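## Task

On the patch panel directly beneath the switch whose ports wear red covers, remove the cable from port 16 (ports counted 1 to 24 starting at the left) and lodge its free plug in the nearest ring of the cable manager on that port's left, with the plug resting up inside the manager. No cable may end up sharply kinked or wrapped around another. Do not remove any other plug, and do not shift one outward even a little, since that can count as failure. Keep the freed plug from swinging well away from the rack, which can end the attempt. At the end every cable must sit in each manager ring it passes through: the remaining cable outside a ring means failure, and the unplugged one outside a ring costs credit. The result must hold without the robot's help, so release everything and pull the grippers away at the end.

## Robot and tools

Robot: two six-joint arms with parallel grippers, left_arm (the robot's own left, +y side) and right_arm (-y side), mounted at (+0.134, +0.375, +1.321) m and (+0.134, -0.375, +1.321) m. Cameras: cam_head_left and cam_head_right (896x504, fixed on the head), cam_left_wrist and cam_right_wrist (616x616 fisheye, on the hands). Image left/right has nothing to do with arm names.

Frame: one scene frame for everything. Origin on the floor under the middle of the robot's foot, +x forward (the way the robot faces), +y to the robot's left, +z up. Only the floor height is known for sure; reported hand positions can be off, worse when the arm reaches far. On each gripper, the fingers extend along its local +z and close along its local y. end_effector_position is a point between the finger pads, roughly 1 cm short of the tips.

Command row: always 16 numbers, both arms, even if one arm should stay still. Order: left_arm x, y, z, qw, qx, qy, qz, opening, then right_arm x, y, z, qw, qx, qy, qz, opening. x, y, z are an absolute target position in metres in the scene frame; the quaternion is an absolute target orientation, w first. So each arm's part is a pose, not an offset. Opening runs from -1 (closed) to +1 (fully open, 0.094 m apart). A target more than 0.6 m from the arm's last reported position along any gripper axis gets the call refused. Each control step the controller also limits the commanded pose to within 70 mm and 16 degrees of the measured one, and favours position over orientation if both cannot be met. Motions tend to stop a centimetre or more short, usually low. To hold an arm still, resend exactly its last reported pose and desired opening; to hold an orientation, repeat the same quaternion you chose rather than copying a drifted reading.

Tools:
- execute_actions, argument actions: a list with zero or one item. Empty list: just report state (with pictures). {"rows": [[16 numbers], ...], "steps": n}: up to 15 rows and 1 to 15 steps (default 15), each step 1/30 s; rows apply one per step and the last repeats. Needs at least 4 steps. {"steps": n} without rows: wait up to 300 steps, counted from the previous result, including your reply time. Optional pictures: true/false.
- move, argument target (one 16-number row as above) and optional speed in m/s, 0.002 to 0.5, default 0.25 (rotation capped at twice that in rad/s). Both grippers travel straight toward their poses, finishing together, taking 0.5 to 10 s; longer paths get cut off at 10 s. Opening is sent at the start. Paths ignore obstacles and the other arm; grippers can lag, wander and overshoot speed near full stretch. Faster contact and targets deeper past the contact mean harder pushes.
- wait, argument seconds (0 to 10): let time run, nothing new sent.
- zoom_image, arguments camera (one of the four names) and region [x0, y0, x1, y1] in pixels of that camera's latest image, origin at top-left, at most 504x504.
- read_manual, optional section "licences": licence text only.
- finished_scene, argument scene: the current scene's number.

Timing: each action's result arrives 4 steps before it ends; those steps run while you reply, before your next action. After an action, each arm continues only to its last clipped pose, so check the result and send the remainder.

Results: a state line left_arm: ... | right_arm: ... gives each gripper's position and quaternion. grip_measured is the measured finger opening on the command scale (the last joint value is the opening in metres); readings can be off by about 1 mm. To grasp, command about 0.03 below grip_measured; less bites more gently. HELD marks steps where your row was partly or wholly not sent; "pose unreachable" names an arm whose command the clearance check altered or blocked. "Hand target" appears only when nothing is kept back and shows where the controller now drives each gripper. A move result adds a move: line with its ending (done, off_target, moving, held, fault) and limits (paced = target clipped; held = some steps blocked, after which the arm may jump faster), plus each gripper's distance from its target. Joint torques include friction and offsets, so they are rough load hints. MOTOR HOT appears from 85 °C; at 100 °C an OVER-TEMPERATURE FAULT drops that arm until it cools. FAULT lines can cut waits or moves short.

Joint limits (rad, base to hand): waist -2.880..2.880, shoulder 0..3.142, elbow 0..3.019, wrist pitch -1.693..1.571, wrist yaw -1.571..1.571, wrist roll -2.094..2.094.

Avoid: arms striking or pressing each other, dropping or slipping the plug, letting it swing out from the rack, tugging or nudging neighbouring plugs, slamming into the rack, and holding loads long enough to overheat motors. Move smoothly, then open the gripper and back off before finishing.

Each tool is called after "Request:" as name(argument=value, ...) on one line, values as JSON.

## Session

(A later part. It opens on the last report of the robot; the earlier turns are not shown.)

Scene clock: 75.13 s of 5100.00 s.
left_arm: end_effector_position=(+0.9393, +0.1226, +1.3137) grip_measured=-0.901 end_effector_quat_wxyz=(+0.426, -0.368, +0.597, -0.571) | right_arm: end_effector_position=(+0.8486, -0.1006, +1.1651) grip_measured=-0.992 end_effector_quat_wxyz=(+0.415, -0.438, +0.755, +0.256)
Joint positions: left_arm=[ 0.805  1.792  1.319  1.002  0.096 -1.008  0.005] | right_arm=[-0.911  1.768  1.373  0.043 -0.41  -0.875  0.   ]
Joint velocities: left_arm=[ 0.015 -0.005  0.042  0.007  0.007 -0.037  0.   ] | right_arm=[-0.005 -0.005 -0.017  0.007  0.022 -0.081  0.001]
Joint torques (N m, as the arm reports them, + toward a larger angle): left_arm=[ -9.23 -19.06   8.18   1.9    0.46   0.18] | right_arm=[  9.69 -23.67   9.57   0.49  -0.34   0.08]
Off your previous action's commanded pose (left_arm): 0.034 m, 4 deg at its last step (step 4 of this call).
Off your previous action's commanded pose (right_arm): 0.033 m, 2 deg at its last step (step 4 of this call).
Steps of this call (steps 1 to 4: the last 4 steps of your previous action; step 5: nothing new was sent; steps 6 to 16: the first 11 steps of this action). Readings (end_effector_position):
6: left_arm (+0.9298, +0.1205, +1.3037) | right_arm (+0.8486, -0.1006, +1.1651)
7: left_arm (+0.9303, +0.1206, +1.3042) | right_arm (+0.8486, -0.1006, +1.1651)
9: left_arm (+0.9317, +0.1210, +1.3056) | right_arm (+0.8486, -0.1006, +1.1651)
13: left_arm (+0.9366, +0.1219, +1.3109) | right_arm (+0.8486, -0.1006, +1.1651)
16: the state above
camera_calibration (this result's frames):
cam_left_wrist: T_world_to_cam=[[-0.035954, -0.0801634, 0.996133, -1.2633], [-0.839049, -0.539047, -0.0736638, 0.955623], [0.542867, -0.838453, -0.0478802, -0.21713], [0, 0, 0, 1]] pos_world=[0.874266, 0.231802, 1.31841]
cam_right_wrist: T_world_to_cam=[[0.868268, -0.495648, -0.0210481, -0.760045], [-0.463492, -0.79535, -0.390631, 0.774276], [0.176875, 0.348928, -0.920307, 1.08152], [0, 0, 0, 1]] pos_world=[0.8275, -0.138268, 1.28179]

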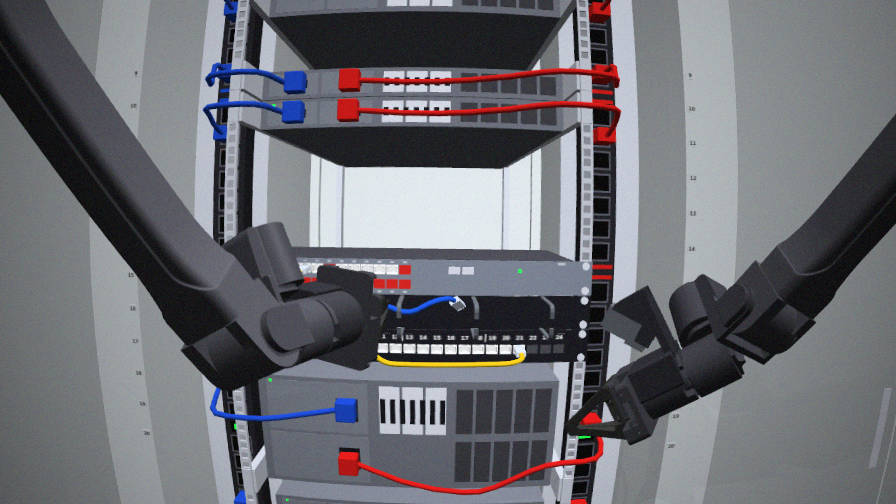

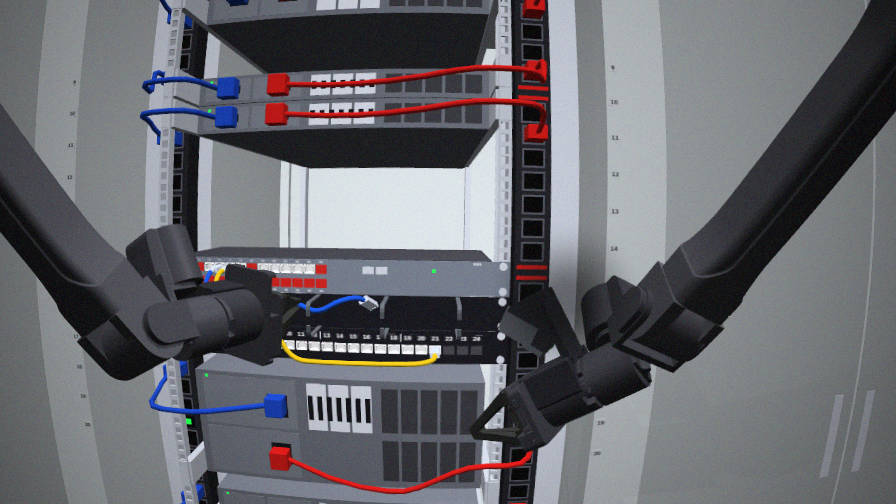

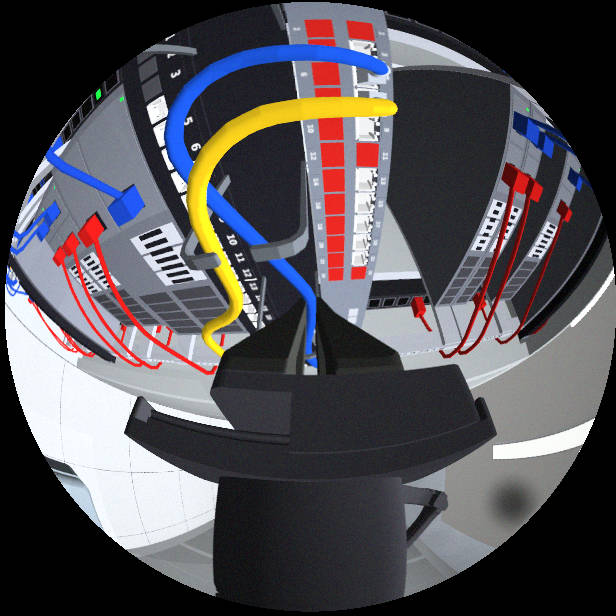

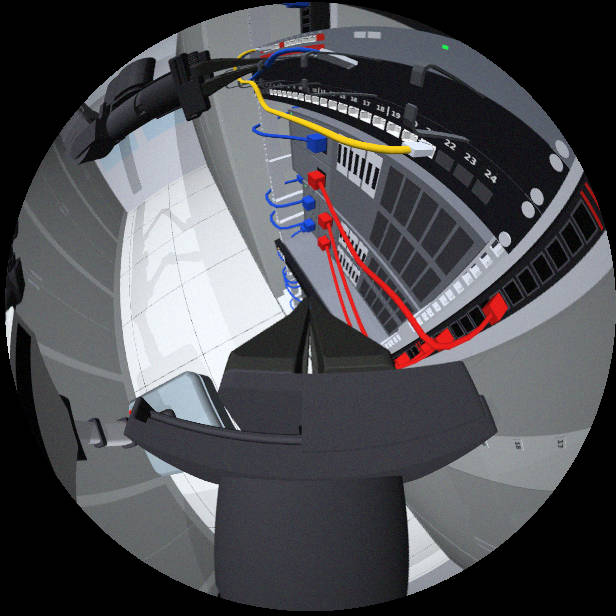

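Request:
execute_actions(actions=[{"rows":[[0.960,0.133,1.324,0.44,-0.37,0.588,-0.568,-0.92,0.87,-0.10,1.19,0.433,-0.433,0.75,0.25,-1],[0.962,0.133,1.320,0.435,-0.375,0.592,-0.564,-0.92,0.87,-0.10,1.19,0.433,-0.433,0.75,0.25,-1],[0.964,0.133,1.315,0.43,-0.38,0.596,-0.561,-0.92,0.87,-0.10,1.19,0.433,-0.433,0.75,0.25,-1],[0.966,0.133,1.311,0.425,-0.385,0.6,-0.558,-0.92,0.87,-0.10,1.19,0.433,-0.433,0.75,0.25,-1],[0.968,0.133,1.306,0.42,-0.39,0.604,-0.554,-0.92,0.87,-0.10,1.19,0.433,-0.433,0.75,0.25,-1],[0.970,0.133,1.302,0.414,-0.395,0.607,-0.551,-0.92,0.87,-0.10,1.19,0.433,-0.433,0.75,0.25,-1]],"steps":15}], pictures=true)

Request:
zoom_image(camera="cam_right_wrist", region=[200,40,360,140])

Request:
zoom_image(camera="cam_head_right", region=[260,280,420,370])

Scene clock: 75.77 s of 5100.00 s.
left_arm: end_effector_position=(+0.9526, +0.1207, +1.3058) grip_measured=-0.901 end_effector_quat_wxyz=(+0.408, -0.385, +0.615, -0.555) | right_arm: end_effector_position=(+0.8486, -0.1006, +1.1651) grip_measured=-0.992 end_effector_quat_wxyz=(+0.415, -0.438, +0.755, +0.256)
Joint positions: left_arm=[ 0.805  1.792  1.362  0.898  0.066 -1.019  0.005] | right_arm=[-0.911  1.768  1.373  0.043 -0.41  -0.875  0.   ]
Joint velocities: left_arm=[-0.015 -0.015  0.046 -0.046  0.007  0.007 -0.001] | right_arm=[-0.005 -0.005 -0.002  0.012  0.007  0.051 -0.001]
Joint torques (N m, as the arm reports them, + toward a larger angle): left_arm=[ -8.33 -17.77   8.47   1.67   0.3   -0.02] | right_arm=[ 10.12 -23.15   9.47   0.4   -0.32   0.09]
Off your previous action's commanded pose (left_arm): 0.025 m, 3 deg at its last step (step 4 of this call).
Off your previous action's commanded pose (right_arm): 0.033 m, 2 deg at its last step (step 4 of this call).
Steps of this call (steps 1 to 4: the last 4 steps of your previous action; steps 5 to 8: nothing new was sent; steps 9 to 19: the first 11 steps of this action). Readings (end_effector_position):
9: left_arm (+0.9397, +0.1225, +1.3137) | right_arm (+0.8486, -0.1006, +1.1651)
10: left_arm (+0.9402, +0.1224, +1.3125) | right_arm (+0.8486, -0.1006, +1.1651)
12: left_arm (+0.9421, +0.1218, +1.3084) | right_arm (+0.8486, -0.1006, +1.1651)
16: left_arm (+0.9491, +0.1206, +1.3038) | right_arm (+0.8486, -0.1006, +1.1651)
19: the state above
camera_calibration (this result's frames):
cam_left_wrist: T_world_to_cam=[[0.0323187, -0.0908983, 0.995336, -1.31778], [-0.842477, -0.538291, -0.0218037, 0.90065], [0.537762, -0.837842, -0.0939766, -0.161334], [0, 0, 0, 1]] pos_world=[0.888125, 0.229856, 1.31611]
cam_right_wrist: T_world_to_cam=[[0.868268, -0.495648, -0.0210481, -0.760045], [-0.463492, -0.79535, -0.390631, 0.774276], [0.176875, 0.348928, -0.920307, 1.08152], [0, 0, 0, 1]] pos_world=[0.8275, -0.138268, 1.28179]

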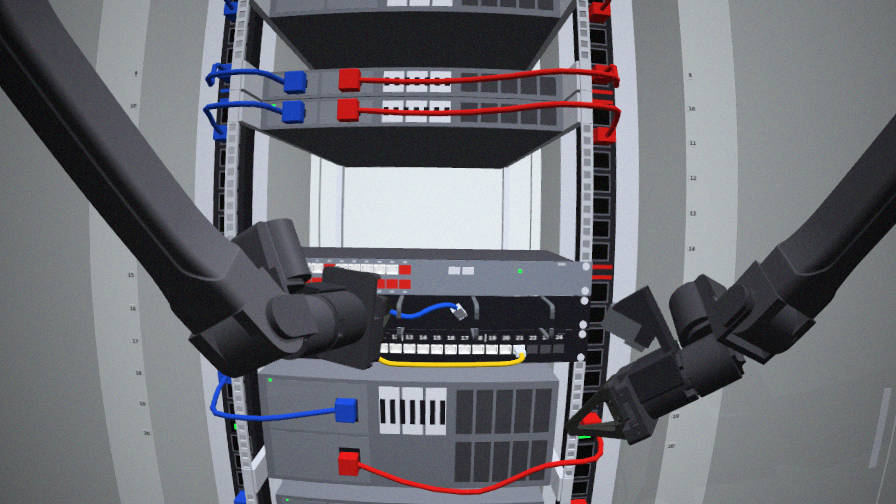

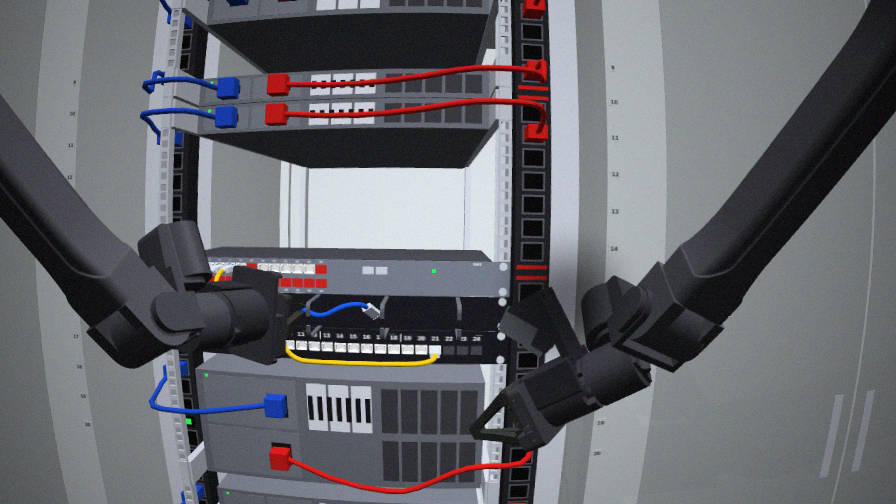

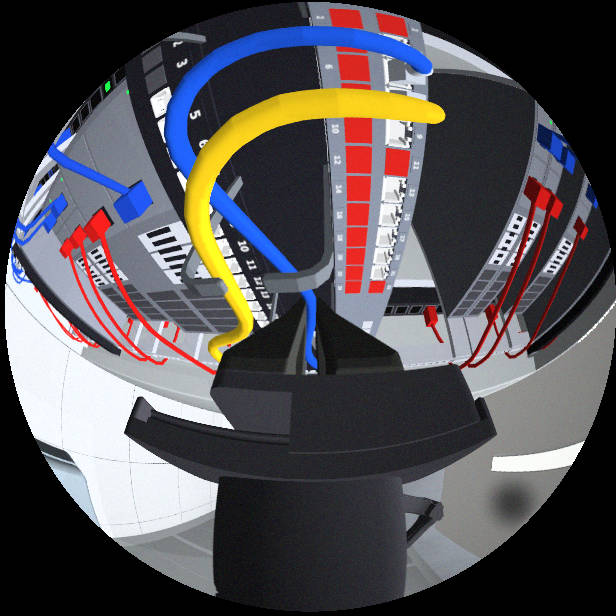

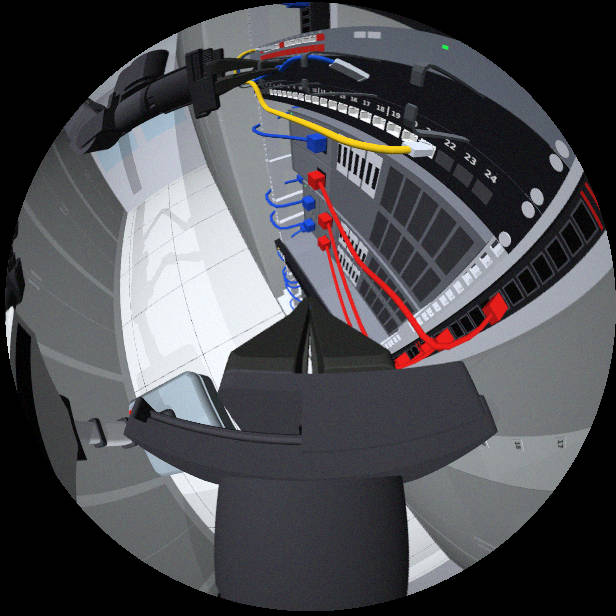

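Region (200, 40, 360, 140) of cam_right_wrist's 616x616 image, scaled by 3.150, with more detail than that image has; it fills the top 315 rows of this view, and the rest is white.

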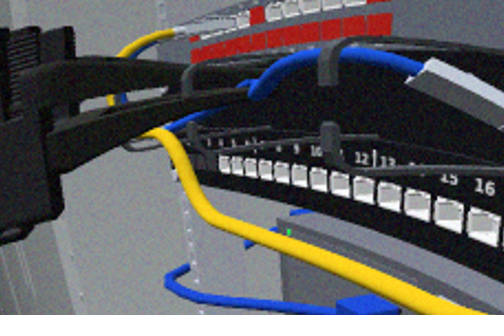

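Region (260, 280, 420, 370) of cam_head_right's 896x504 image, scaled by 3.150, with more detail than that image has; it fills the top 284 rows of this view, and the rest is white.

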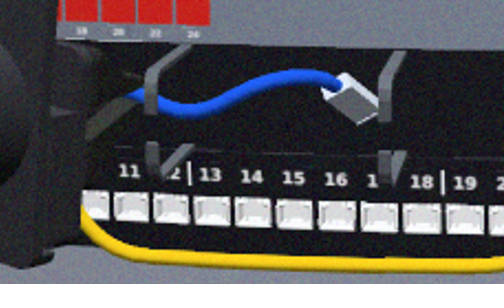

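Lower further by 3°, then release.

Request:
execute_actions(actions=[{"rows":[[0.968,0.133,1.297,0.409,-0.40,0.611,-0.548,-0.92,0.87,-0.10,1.19,0.433,-0.433,0.75,0.25,-1],[0.966,0.133,1.292,0.404,-0.405,0.615,-0.544,-0.92,0.87,-0.10,1.19,0.433,-0.433,0.75,0.25,-1],[0.965,0.133,1.287,0.398,-0.409,0.618,-0.541,-0.92,0.87,-0.10,1.19,0.433,-0.433,0.75,0.25,-1],[0.964,0.133,1.283,0.393,-0.414,0.622,-0.538,-0.92,0.87,-0.10,1.19,0.433,-0.433,0.75,0.25,-1]],"steps":15}], pictures=true)

Request:
zoom_image(camera="cam_right_wrist", region=[200,40,400,165])

Request:
zoom_image(camera="cam_head_right", region=[260,280,420,370])

Scene clock: 76.37 s of 5100.00 s.
left_arm: end_effector_position=(+0.9520, +0.1197, +1.2947) grip_measured=-0.901 end_effector_quat_wxyz=(+0.390, -0.402, +0.624, -0.544) | right_arm: end_effector_position=(+0.8486, -0.1006, +1.1651) grip_measured=-0.992 end_effector_quat_wxyz=(+0.415, -0.438, +0.755, +0.256)
Joint positions: left_arm=[ 0.805  1.792  1.364  0.851  0.042 -1.04   0.005] | right_arm=[-0.911  1.768  1.373  0.043 -0.41  -0.875  0.   ]
Joint velocities: left_arm=[-0.015 -0.005 -0.002 -0.012  0.007 -0.007 -0.   ] | right_arm=[ 0.005 -0.005  0.012  0.012  0.007 -0.007  0.001]
Joint torques (N m, as the arm reports them, + toward a larger angle): left_arm=[ -7.97 -17.6    7.77   1.62   0.29  -0.05] | right_arm=[  9.64 -23.67   9.43   0.51  -0.31   0.11]
Off your previous action's commanded pose (left_arm): 0.021 m, 2 deg at its last step (step 4 of this call).
Off your previous action's commanded pose (right_arm): 0.033 m, 2 deg at its last step (step 4 of this call).
Steps of this call (steps 1 to 4: the last 4 steps of your previous action; steps 5 to 7: nothing new was sent; steps 8 to 18: the first 11 steps of this action). Readings (end_effector_position):
8: left_arm (+0.9534, +0.1209, +1.3054) | right_arm (+0.8486, -0.1006, +1.1651)
9: left_arm (+0.9535, +0.1212, +1.3039) | right_arm (+0.8486, -0.1006, +1.1651)
11: left_arm (+0.9531, +0.1212, +1.2997) | right_arm (+0.8486, -0.1006, +1.1651)
15: left_arm (+0.9521, +0.1198, +1.2949) | right_arm (+0.8486, -0.1006, +1.1651)
18: the state above
camera_calibration (this result's frames):
cam_left_wrist: T_world_to_cam=[[0.087808, -0.0873538, 0.9923, -1.35608], [-0.841111, -0.540194, 0.0268753, 0.835252], [0.533687, -0.836995, -0.120908, -0.124244], [0, 0, 0, 1]] pos_world=[0.887922, 0.228747, 1.30817]
cam_right_wrist: T_world_to_cam=[[0.868268, -0.495648, -0.0210481, -0.760045], [-0.463492, -0.79535, -0.390631, 0.774276], [0.176875, 0.348928, -0.920307, 1.08152], [0, 0, 0, 1]] pos_world=[0.8275, -0.138268, 1.28179]

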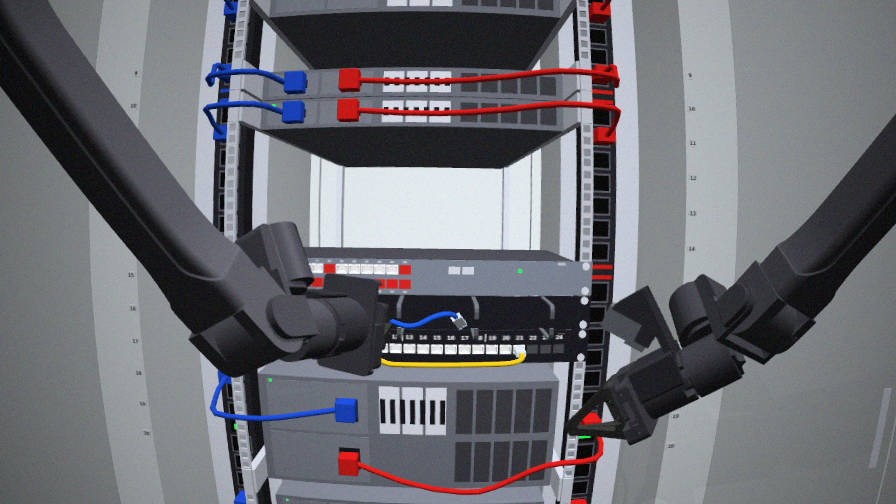

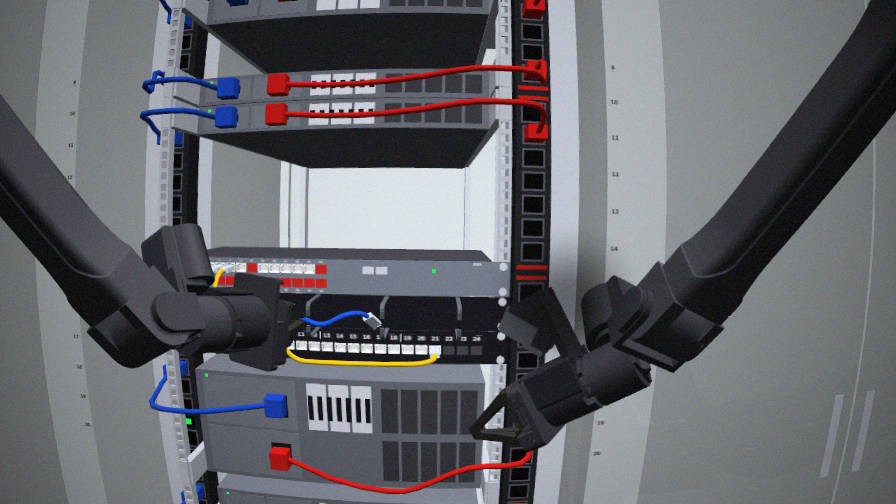

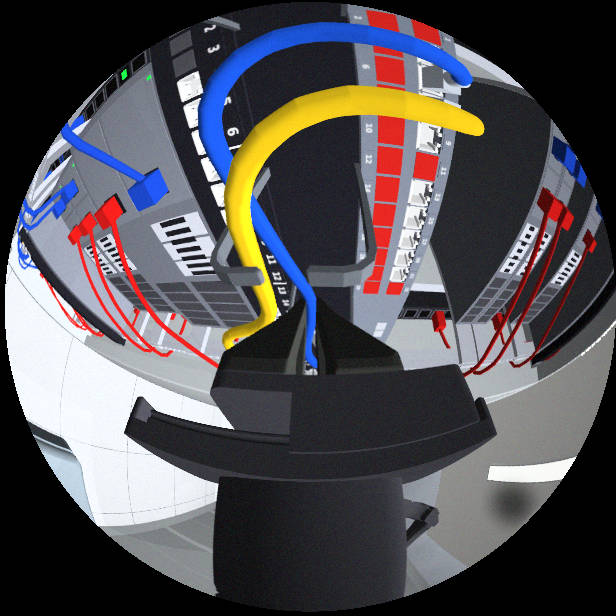

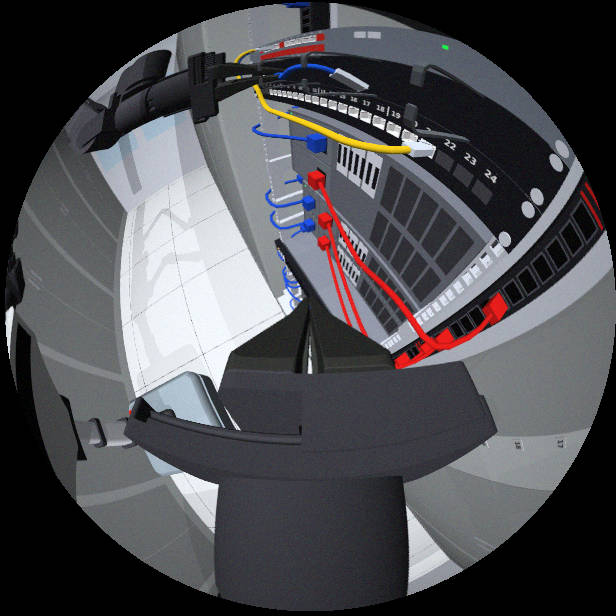

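Region (200, 40, 400, 165) of cam_right_wrist's 616x616 image, scaled by 2.520, with more detail than that image has; it fills the top 315 rows of this view, and the rest is white.

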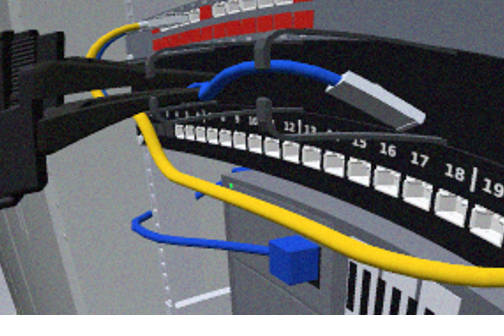

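Region (260, 280, 420, 370) of cam_head_right's 896x504 image, scaled by 3.150, with more detail than that image has; it fills the top 284 rows of this view, and the rest is white.

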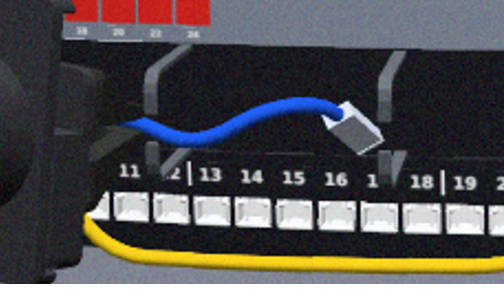

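Request:
execute_actions(actions=[{"rows":[[0.964,0.133,1.279,0.388,-0.419,0.625,-0.534,-0.92,0.87,-0.10,1.19,0.433,-0.433,0.75,0.25,-1],[0.963,0.133,1.275,0.382,-0.423,0.629,-0.53,-0.92,0.87,-0.10,1.19,0.433,-0.433,0.75,0.25,-1],[0.963,0.133,1.275,0.382,-0.423,0.629,-0.53,-0.92,0.87,-0.10,1.19,0.433,-0.433,0.75,0.25,-1],[0.963,0.133,1.275,0.382,-0.423,0.629,-0.53,-0.92,0.87,-0.10,1.19,0.433,-0.433,0.75,0.25,-1],[0.963,0.133,1.275,0.382,-0.423,0.629,-0.53,-0.92,0.87,-0.10,1.19,0.433,-0.433,0.75,0.25,-1],[0.963,0.133,1.275,0.382,-0.423,0.629,-0.53,-0.92,0.87,-0.10,1.19,0.433,-0.433,0.75,0.25,-1],[0.963,0.133,1.275,0.382,-0.423,0.629,-0.53,-0.89,0.87,-0.10,1.19,0.433,-0.433,0.75,0.25,-1],[0.963,0.133,1.275,0.382,-0.423,0.629,-0.53,-0.85,0.87,-0.10,1.19,0.433,-0.433,0.75,0.25,-1],[0.963,0.133,1.275,0.382,-0.423,0.629,-0.53,-0.8,0.87,-0.10,1.19,0.433,-0.433,0.75,0.25,-1],[0.963,0.133,1.275,0.382,-0.423,0.629,-0.53,-0.72,0.87,-0.10,1.19,0.433,-0.433,0.75,0.25,-1]],"steps":15}])

Request:
wait(seconds=0.5)

Request:
zoom_image(camera="cam_right_wrist", region=[200,40,400,165])

Request:
zoom_image(camera="cam_head_right", region=[260,280,420,370])

Scene clock: 77.10 s of 5100.00 s.
left_arm: end_effector_position=(+0.9508, +0.1191, +1.2872) grip_measured=-0.730 end_effector_quat_wxyz=(+0.379, -0.411, +0.631, -0.538) | right_arm: end_effector_position=(+0.8486, -0.1006, +1.1651) grip_measured=-0.992 end_effector_quat_wxyz=(+0.415, -0.438, +0.755, +0.256)
Joint positions: left_arm=[ 0.806  1.792  1.364  0.822  0.03  -1.052  0.013] | right_arm=[-0.911  1.768  1.373  0.043 -0.41  -0.875  0.   ]
Joint velocities: left_arm=[ 0.005  0.005  0.017 -0.017 -0.066  0.066  0.017] | right_arm=[-0.005 -0.015  0.027  0.012  0.007  0.081 -0.001]
Joint torques (N m, as the arm reports them, + toward a larger angle): left_arm=[ -7.93 -17.39   7.82   1.53   0.27  -0.02] | right_arm=[  9.98 -23.89   9.45   0.39  -0.32   0.09]
Off your previous action's commanded pose (left_arm): 0.021 m, 2 deg at its last step (step 4 of this call).
Off your previous action's commanded pose (right_arm): 0.033 m, 2 deg at its last step (step 4 of this call).
Steps of this call (steps 1 to 4: the last 4 steps of your previous action; steps 5 to 11: nothing new was sent; steps 12 to 22: the first 11 steps of this action). Readings (end_effector_position):
12: left_arm (+0.9520, +0.1199, +1.2937) | right_arm (+0.8486, -0.1006, +1.1651)
13: left_arm (+0.9518, +0.1199, +1.2919) | right_arm (+0.8486, -0.1006, +1.1651)
15: left_arm (+0.9511, +0.1194, +1.2887) | right_arm (+0.8486, -0.1006, +1.1651)
19: left_arm (+0.9508, +0.1191, +1.2873) | right_arm (+0.8486, -0.1006, +1.1651)
22: the state above

Scene clock: 77.73 s of 5100.00 s.
left_arm: end_effector_position=(+0.9508, +0.1193, +1.2869) grip_measured=-0.723 end_effector_quat_wxyz=(+0.378, -0.412, +0.631, -0.538) | right_arm: end_effector_position=(+0.8486, -0.1006, +1.1651) grip_measured=-0.992 end_effector_quat_wxyz=(+0.415, -0.438, +0.755, +0.256)
Joint positions: left_arm=[ 0.806  1.792  1.364  0.822  0.03  -1.055  0.013] | right_arm=[-0.911  1.768  1.373  0.043 -0.41  -0.875  0.   ]
Joint velocities: left_arm=[-0.024 -0.005  0.012  0.002 -0.066  0.022 -0.001] | right_arm=[ 0.005 -0.015 -0.007 -0.012 -0.11  -0.007 -0.   ]
Joint torques (N m, as the arm reports them, + toward a larger angle): left_arm=[ -8.13 -17.62   7.78   1.55   0.28  -0.01] | right_arm=[ 10.18 -23.73   9.51   0.49  -0.35   0.1 ]
Hand target (left_arm): +0.962, +0.133, +1.276; +0.382, -0.423, +0.628, -0.530
Hand target (right_arm): +0.870, -0.100, +1.190; +0.433, -0.433, +0.750, +0.250
Off the commanded pose (left_arm): 0.022 m, 2 deg.
Off the commanded pose (right_arm): 0.033 m, 2 deg.
Kept back: nothing.
Steps of this call (steps 1 to 4: the last 4 steps of your previous action; steps 5 to 19: nothing new was sent). Readings (end_effector_position):
1: left_arm (+0.9508, +0.1191, +1.2872) | right_arm (+0.8486, -0.1006, +1.1651)
2: left_arm (+0.9508, +0.1191, +1.2872) | right_arm (+0.8486, -0.1006, +1.1651)
4: left_arm (+0.9508, +0.1193, +1.2869) | right_arm (+0.8486, -0.1006, +1.1651)
8: left_arm (+0.9508, +0.1193, +1.2869) | right_arm (+0.8486, -0.1006, +1.1651)
19: the state above
camera_calibration (this result's frames):
cam_left_wrist: T_world_to_cam=[[0.123261, -0.0848003, 0.988744, -1.37775], [-0.839849, -0.539668, 0.0584144, 0.792378], [0.52864, -0.837596, -0.13774, -0.0983607], [0, 0, 0, 1]] pos_world=[0.887299, 0.228401, 1.30241]
cam_right_wrist: T_world_to_cam=[[0.868268, -0.495648, -0.0210481, -0.760045], [-0.463492, -0.79535, -0.390631, 0.774276], [0.176875, 0.348928, -0.920307, 1.08152], [0, 0, 0, 1]] pos_world=[0.8275, -0.138268, 1.28179]

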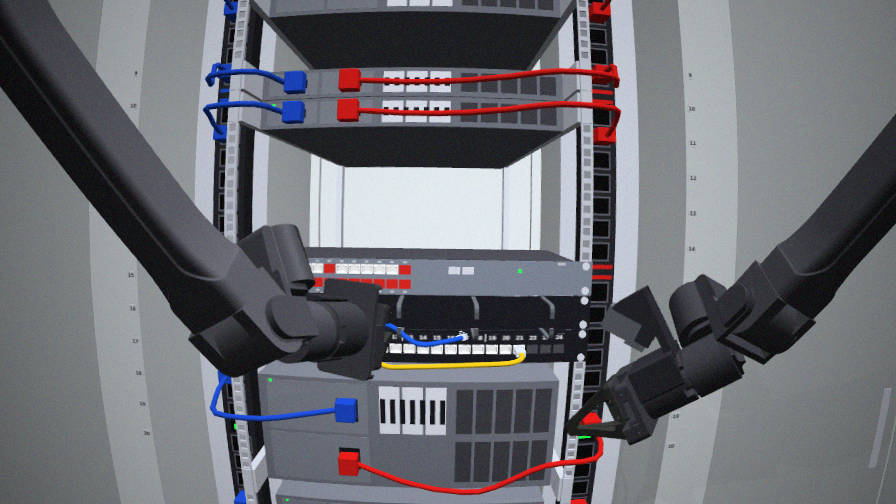

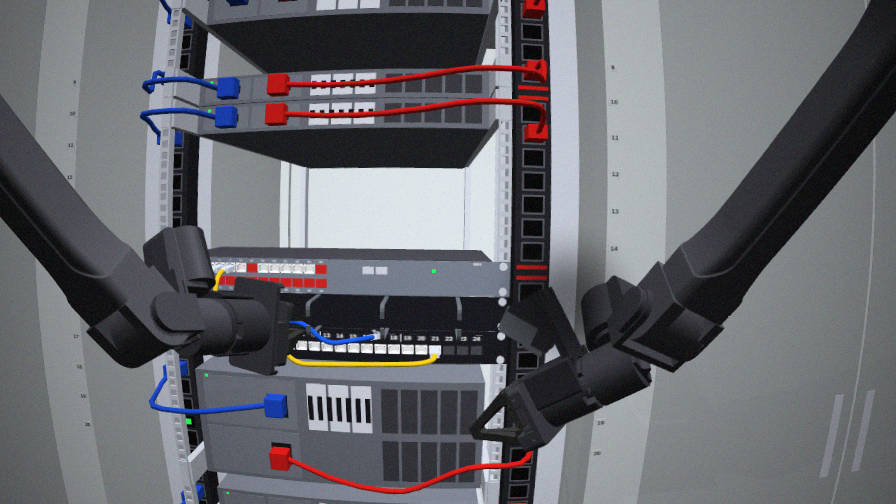

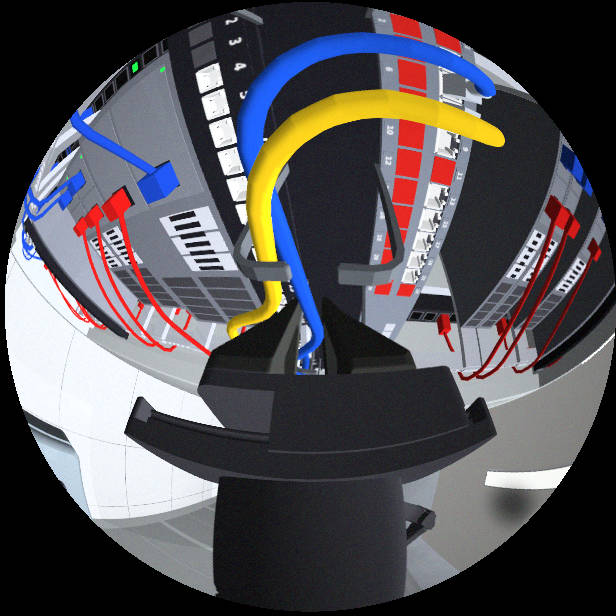

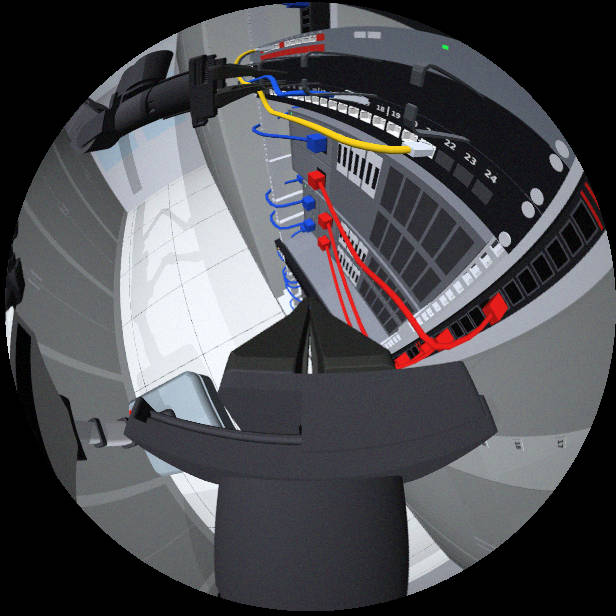

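Region (200, 40, 400, 165) of cam_right_wrist's 616x616 image, scaled by 2.520, with more detail than that image has; it fills the top 315 rows of this view, and the rest is white.

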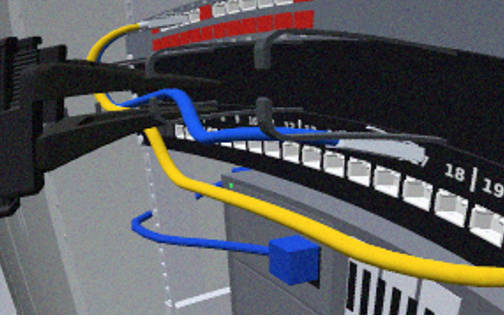

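Region (260, 280, 420, 370) of cam_head_right's 896x504 image, scaled by 3.150, with more detail than that image has; it fills the top 284 rows of this view, and the rest is white.

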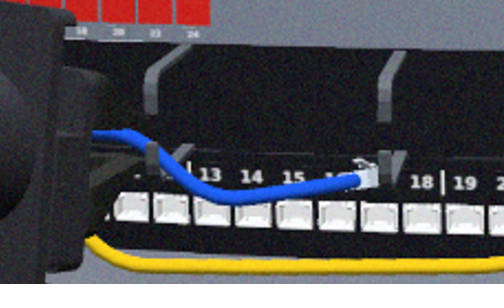

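Request:
execute_actions(actions=[{"rows":[[0.963,0.133,1.277,0.385,-0.421,0.627,-0.532,-0.8,0.87,-0.10,1.19,0.433,-0.433,0.75,0.25,-1],[0.963,0.133,1.279,0.388,-0.419,0.625,-0.534,-0.86,0.87,-0.10,1.19,0.433,-0.433,0.75,0.25,-1],[0.963,0.133,1.281,0.39,-0.417,0.624,-0.536,-0.9,0.87,-0.10,1.19,0.433,-0.433,0.75,0.25,-1],[0.964,0.133,1.283,0.393,-0.414,0.622,-0.538,-0.92,0.87,-0.10,1.19,0.433,-0.433,0.75,0.25,-1],[0.964,0.133,1.287,0.398,-0.409,0.618,-0.541,-0.92,0.87,-0.10,1.19,0.433,-0.433,0.75,0.25,-1],[0.964,0.133,1.292,0.404,-0.405,0.615,-0.544,-0.92,0.87,-0.10,1.19,0.433,-0.433,0.75,0.25,-1],[0.964,0.138,1.292,0.409,-0.411,0.611,-0.54,-0.92,0.87,-0.10,1.19,0.433,-0.433,0.75,0.25,-1],[0.964,0.143,1.292,0.415,-0.418,0.607,-0.536,-0.92,0.87,-0.10,1.19,0.433,-0.433,0.75,0.25,-1],[0.965,0.148,1.292,0.42,-0.424,0.603,-0.532,-0.92,0.87,-0.10,1.19,0.433,-0.433,0.75,0.25,-1],[0.965,0.153,1.292,0.426,-0.43,0.598,-0.527,-0.92,0.87,-0.10,1.19,0.433,-0.433,0.75,0.25,-1],[0.966,0.158,1.292,0.431,-0.437,0.594,-0.523,-0.92,0.87,-0.10,1.19,0.433,-0.433,0.75,0.25,-1],[0.966,0.163,1.292,0.437,-0.443,0.59,-0.519,-0.92,0.87,-0.10,1.19,0.433,-0.433,0.75,0.25,-1]],"steps":15}])

Request:
wait(seconds=0.3)

Request:
zoom_image(camera="cam_right_wrist", region=[200,40,400,165])

Request:
zoom_image(camera="cam_head_right", region=[260,280,420,370])

Scene clock: 78.57 s of 5100.00 s.
left_arm: end_effector_position=(+0.9569, +0.1329, +1.2970) grip_measured=-0.903 end_effector_quat_wxyz=(+0.408, -0.424, +0.608, -0.533) | right_arm: end_effector_position=(+0.8486, -0.1006, +1.1651) grip_measured=-0.992 end_effector_quat_wxyz=(+0.415, -0.438, +0.755, +0.256)
Joint positions: left_arm=[ 0.807  1.792  1.364  0.886 -0.015 -1.055  0.005] | right_arm=[-0.911  1.768  1.373  0.043 -0.41  -0.875  0.   ]
Joint velocities: left_arm=[-0.005 -0.005  0.027  0.266 -0.403 -0.037  0.001] | right_arm=[-0.005 -0.005  0.002 -0.007  0.007  0.022 -0.   ]
Joint torques (N m, as the arm reports them, + toward a larger angle): left_arm=[ -7.26 -18.49   5.95   2.59   0.26   0.05] | right_arm=[ 10.01 -23.69   9.41   0.49  -0.3    0.06]
Steps of this call (steps 1 to 14: nothing new was sent; steps 15 to 25: the first 11 steps of this action). Readings (end_effector_position):
15: left_arm (+0.9508, +0.1193, +1.2869) | right_arm (+0.8486, -0.1006, +1.1651)
16: left_arm (+0.9508, +0.1192, +1.2870) | right_arm (+0.8486, -0.1006, +1.1651)
18: left_arm (+0.9507, +0.1187, +1.2878) | right_arm (+0.8486, -0.1006, +1.1651)
22: left_arm (+0.9530, +0.1229, +1.2933) | right_arm (+0.8486, -0.1006, +1.1651)
25: the state above

Scene clock: 79.00 s of 5100.00 s.
left_arm: end_effector_position=(+0.9600, +0.1419, +1.3004) grip_measured=-0.903 end_effector_quat_wxyz=(+0.423, -0.433, +0.596, -0.527) | right_arm: end_effector_position=(+0.8486, -0.1006, +1.1651) grip_measured=-0.992 end_effector_quat_wxyz=(+0.415, -0.438, +0.755, +0.256)
Joint positions: left_arm=[ 0.81   1.792  1.364  0.916 -0.044 -1.055  0.005] | right_arm=[-0.911  1.768  1.373  0.043 -0.41  -0.875  0.   ]
Joint velocities: left_arm=[ 0.015 -0.005 -0.012  0.017 -0.022  0.037  0.001] | right_arm=[-0.005 -0.005  0.007 -0.002 -0.022  0.022 -0.001]
Joint torques (N m, as the arm reports them, + toward a larger angle): left_arm=[ -7.71 -18.34   5.8    2.73   0.15   0.05] | right_arm=[  9.92 -23.42   9.57   0.6   -0.35   0.12]
Hand target (left_arm): +0.965, +0.163, +1.292; +0.436, -0.441, +0.589, -0.518
Hand target (right_arm): +0.870, -0.100, +1.190; +0.433, -0.433, +0.750, +0.250
Off the commanded pose (left_arm): 0.024 m, 2 deg.
Off the commanded pose (right_arm): 0.033 m, 2 deg.
Kept back: nothing.
Steps of this call (steps 1 to 4: the last 4 steps of your previous action; steps 5 to 13: nothing new was sent). Readings (end_effector_position):
1: left_arm (+0.9581, +0.1362, +1.2979) | right_arm (+0.8486, -0.1006, +1.1651)
2: left_arm (+0.9589, +0.1385, +1.2991) | right_arm (+0.8486, -0.1006, +1.1651)
4: left_arm (+0.9597, +0.1411, +1.3002) | right_arm (+0.8486, -0.1006, +1.1651)
8: left_arm (+0.9600, +0.1418, +1.3003) | right_arm (+0.8486, -0.1006, +1.1651)
13: the state above
camera_calibration (this result's frames):
cam_left_wrist: T_world_to_cam=[[0.0818257, -0.0706797, 0.994137, -1.35952], [-0.776998, -0.62921, 0.0192188, 0.814822], [0.624162, -0.774015, -0.106404, -0.223909], [0, 0, 0, 1]] pos_world=[0.884114, 0.243295, 1.31206]
cam_right_wrist: T_world_to_cam=[[0.868268, -0.495648, -0.0210481, -0.760045], [-0.463492, -0.79535, -0.390631, 0.774276], [0.176875, 0.348928, -0.920307, 1.08152], [0, 0, 0, 1]] pos_world=[0.8275, -0.138268, 1.28179]

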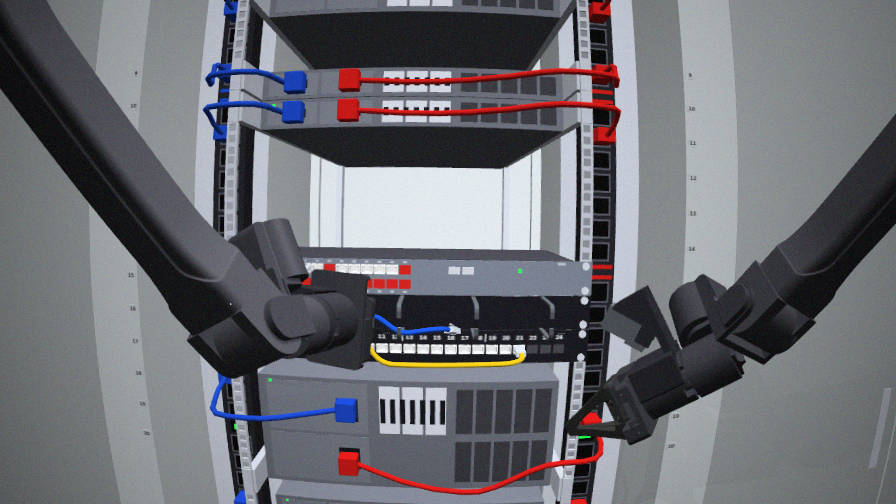

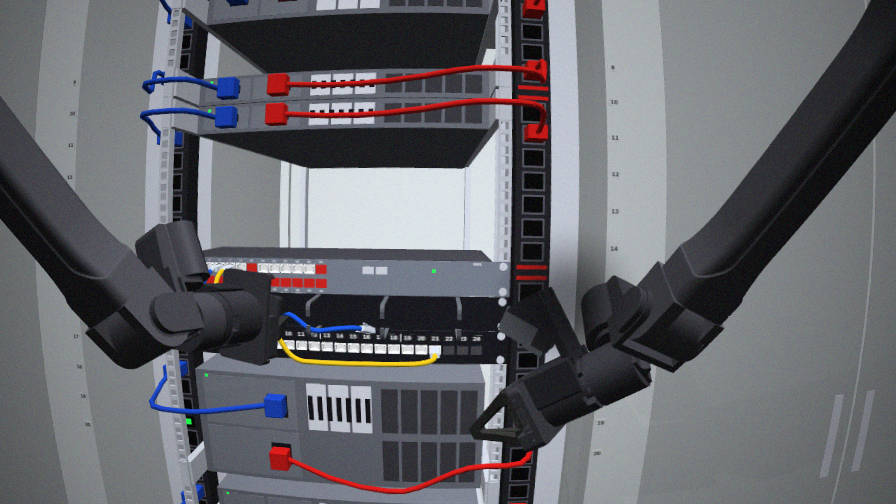

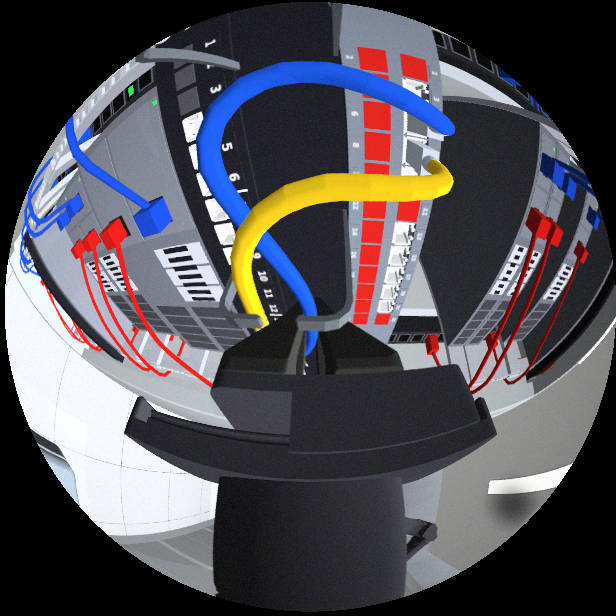

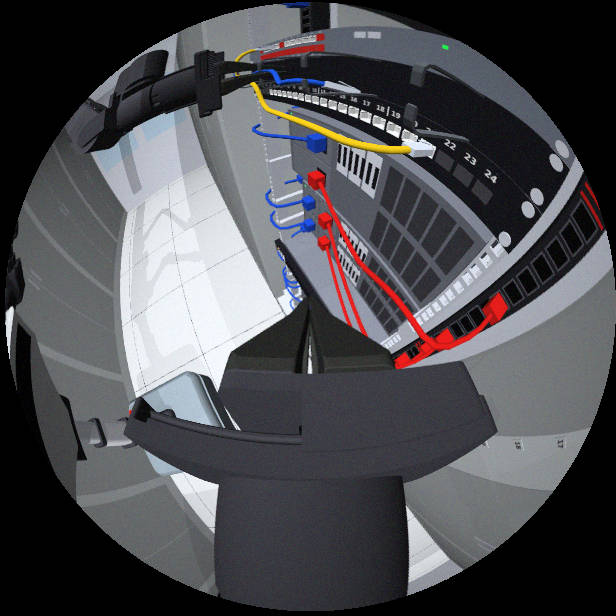

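Region (200, 40, 400, 165) of cam_right_wrist's 616x616 image, scaled by 2.520, with more detail than that image has; it fills the top 315 rows of this view, and the rest is white.

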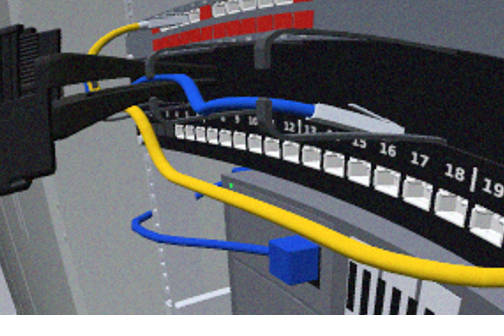

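Region (260, 280, 420, 370) of cam_head_right's 896x504 image, scaled by 3.150, with more detail than that image has; it fills the top 284 rows of this view, and the rest is white.

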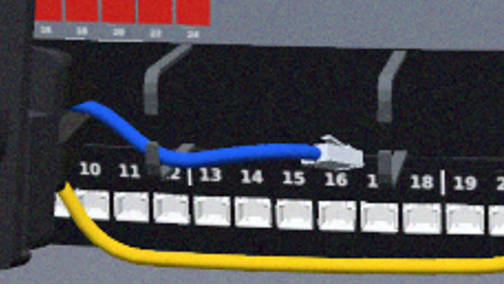

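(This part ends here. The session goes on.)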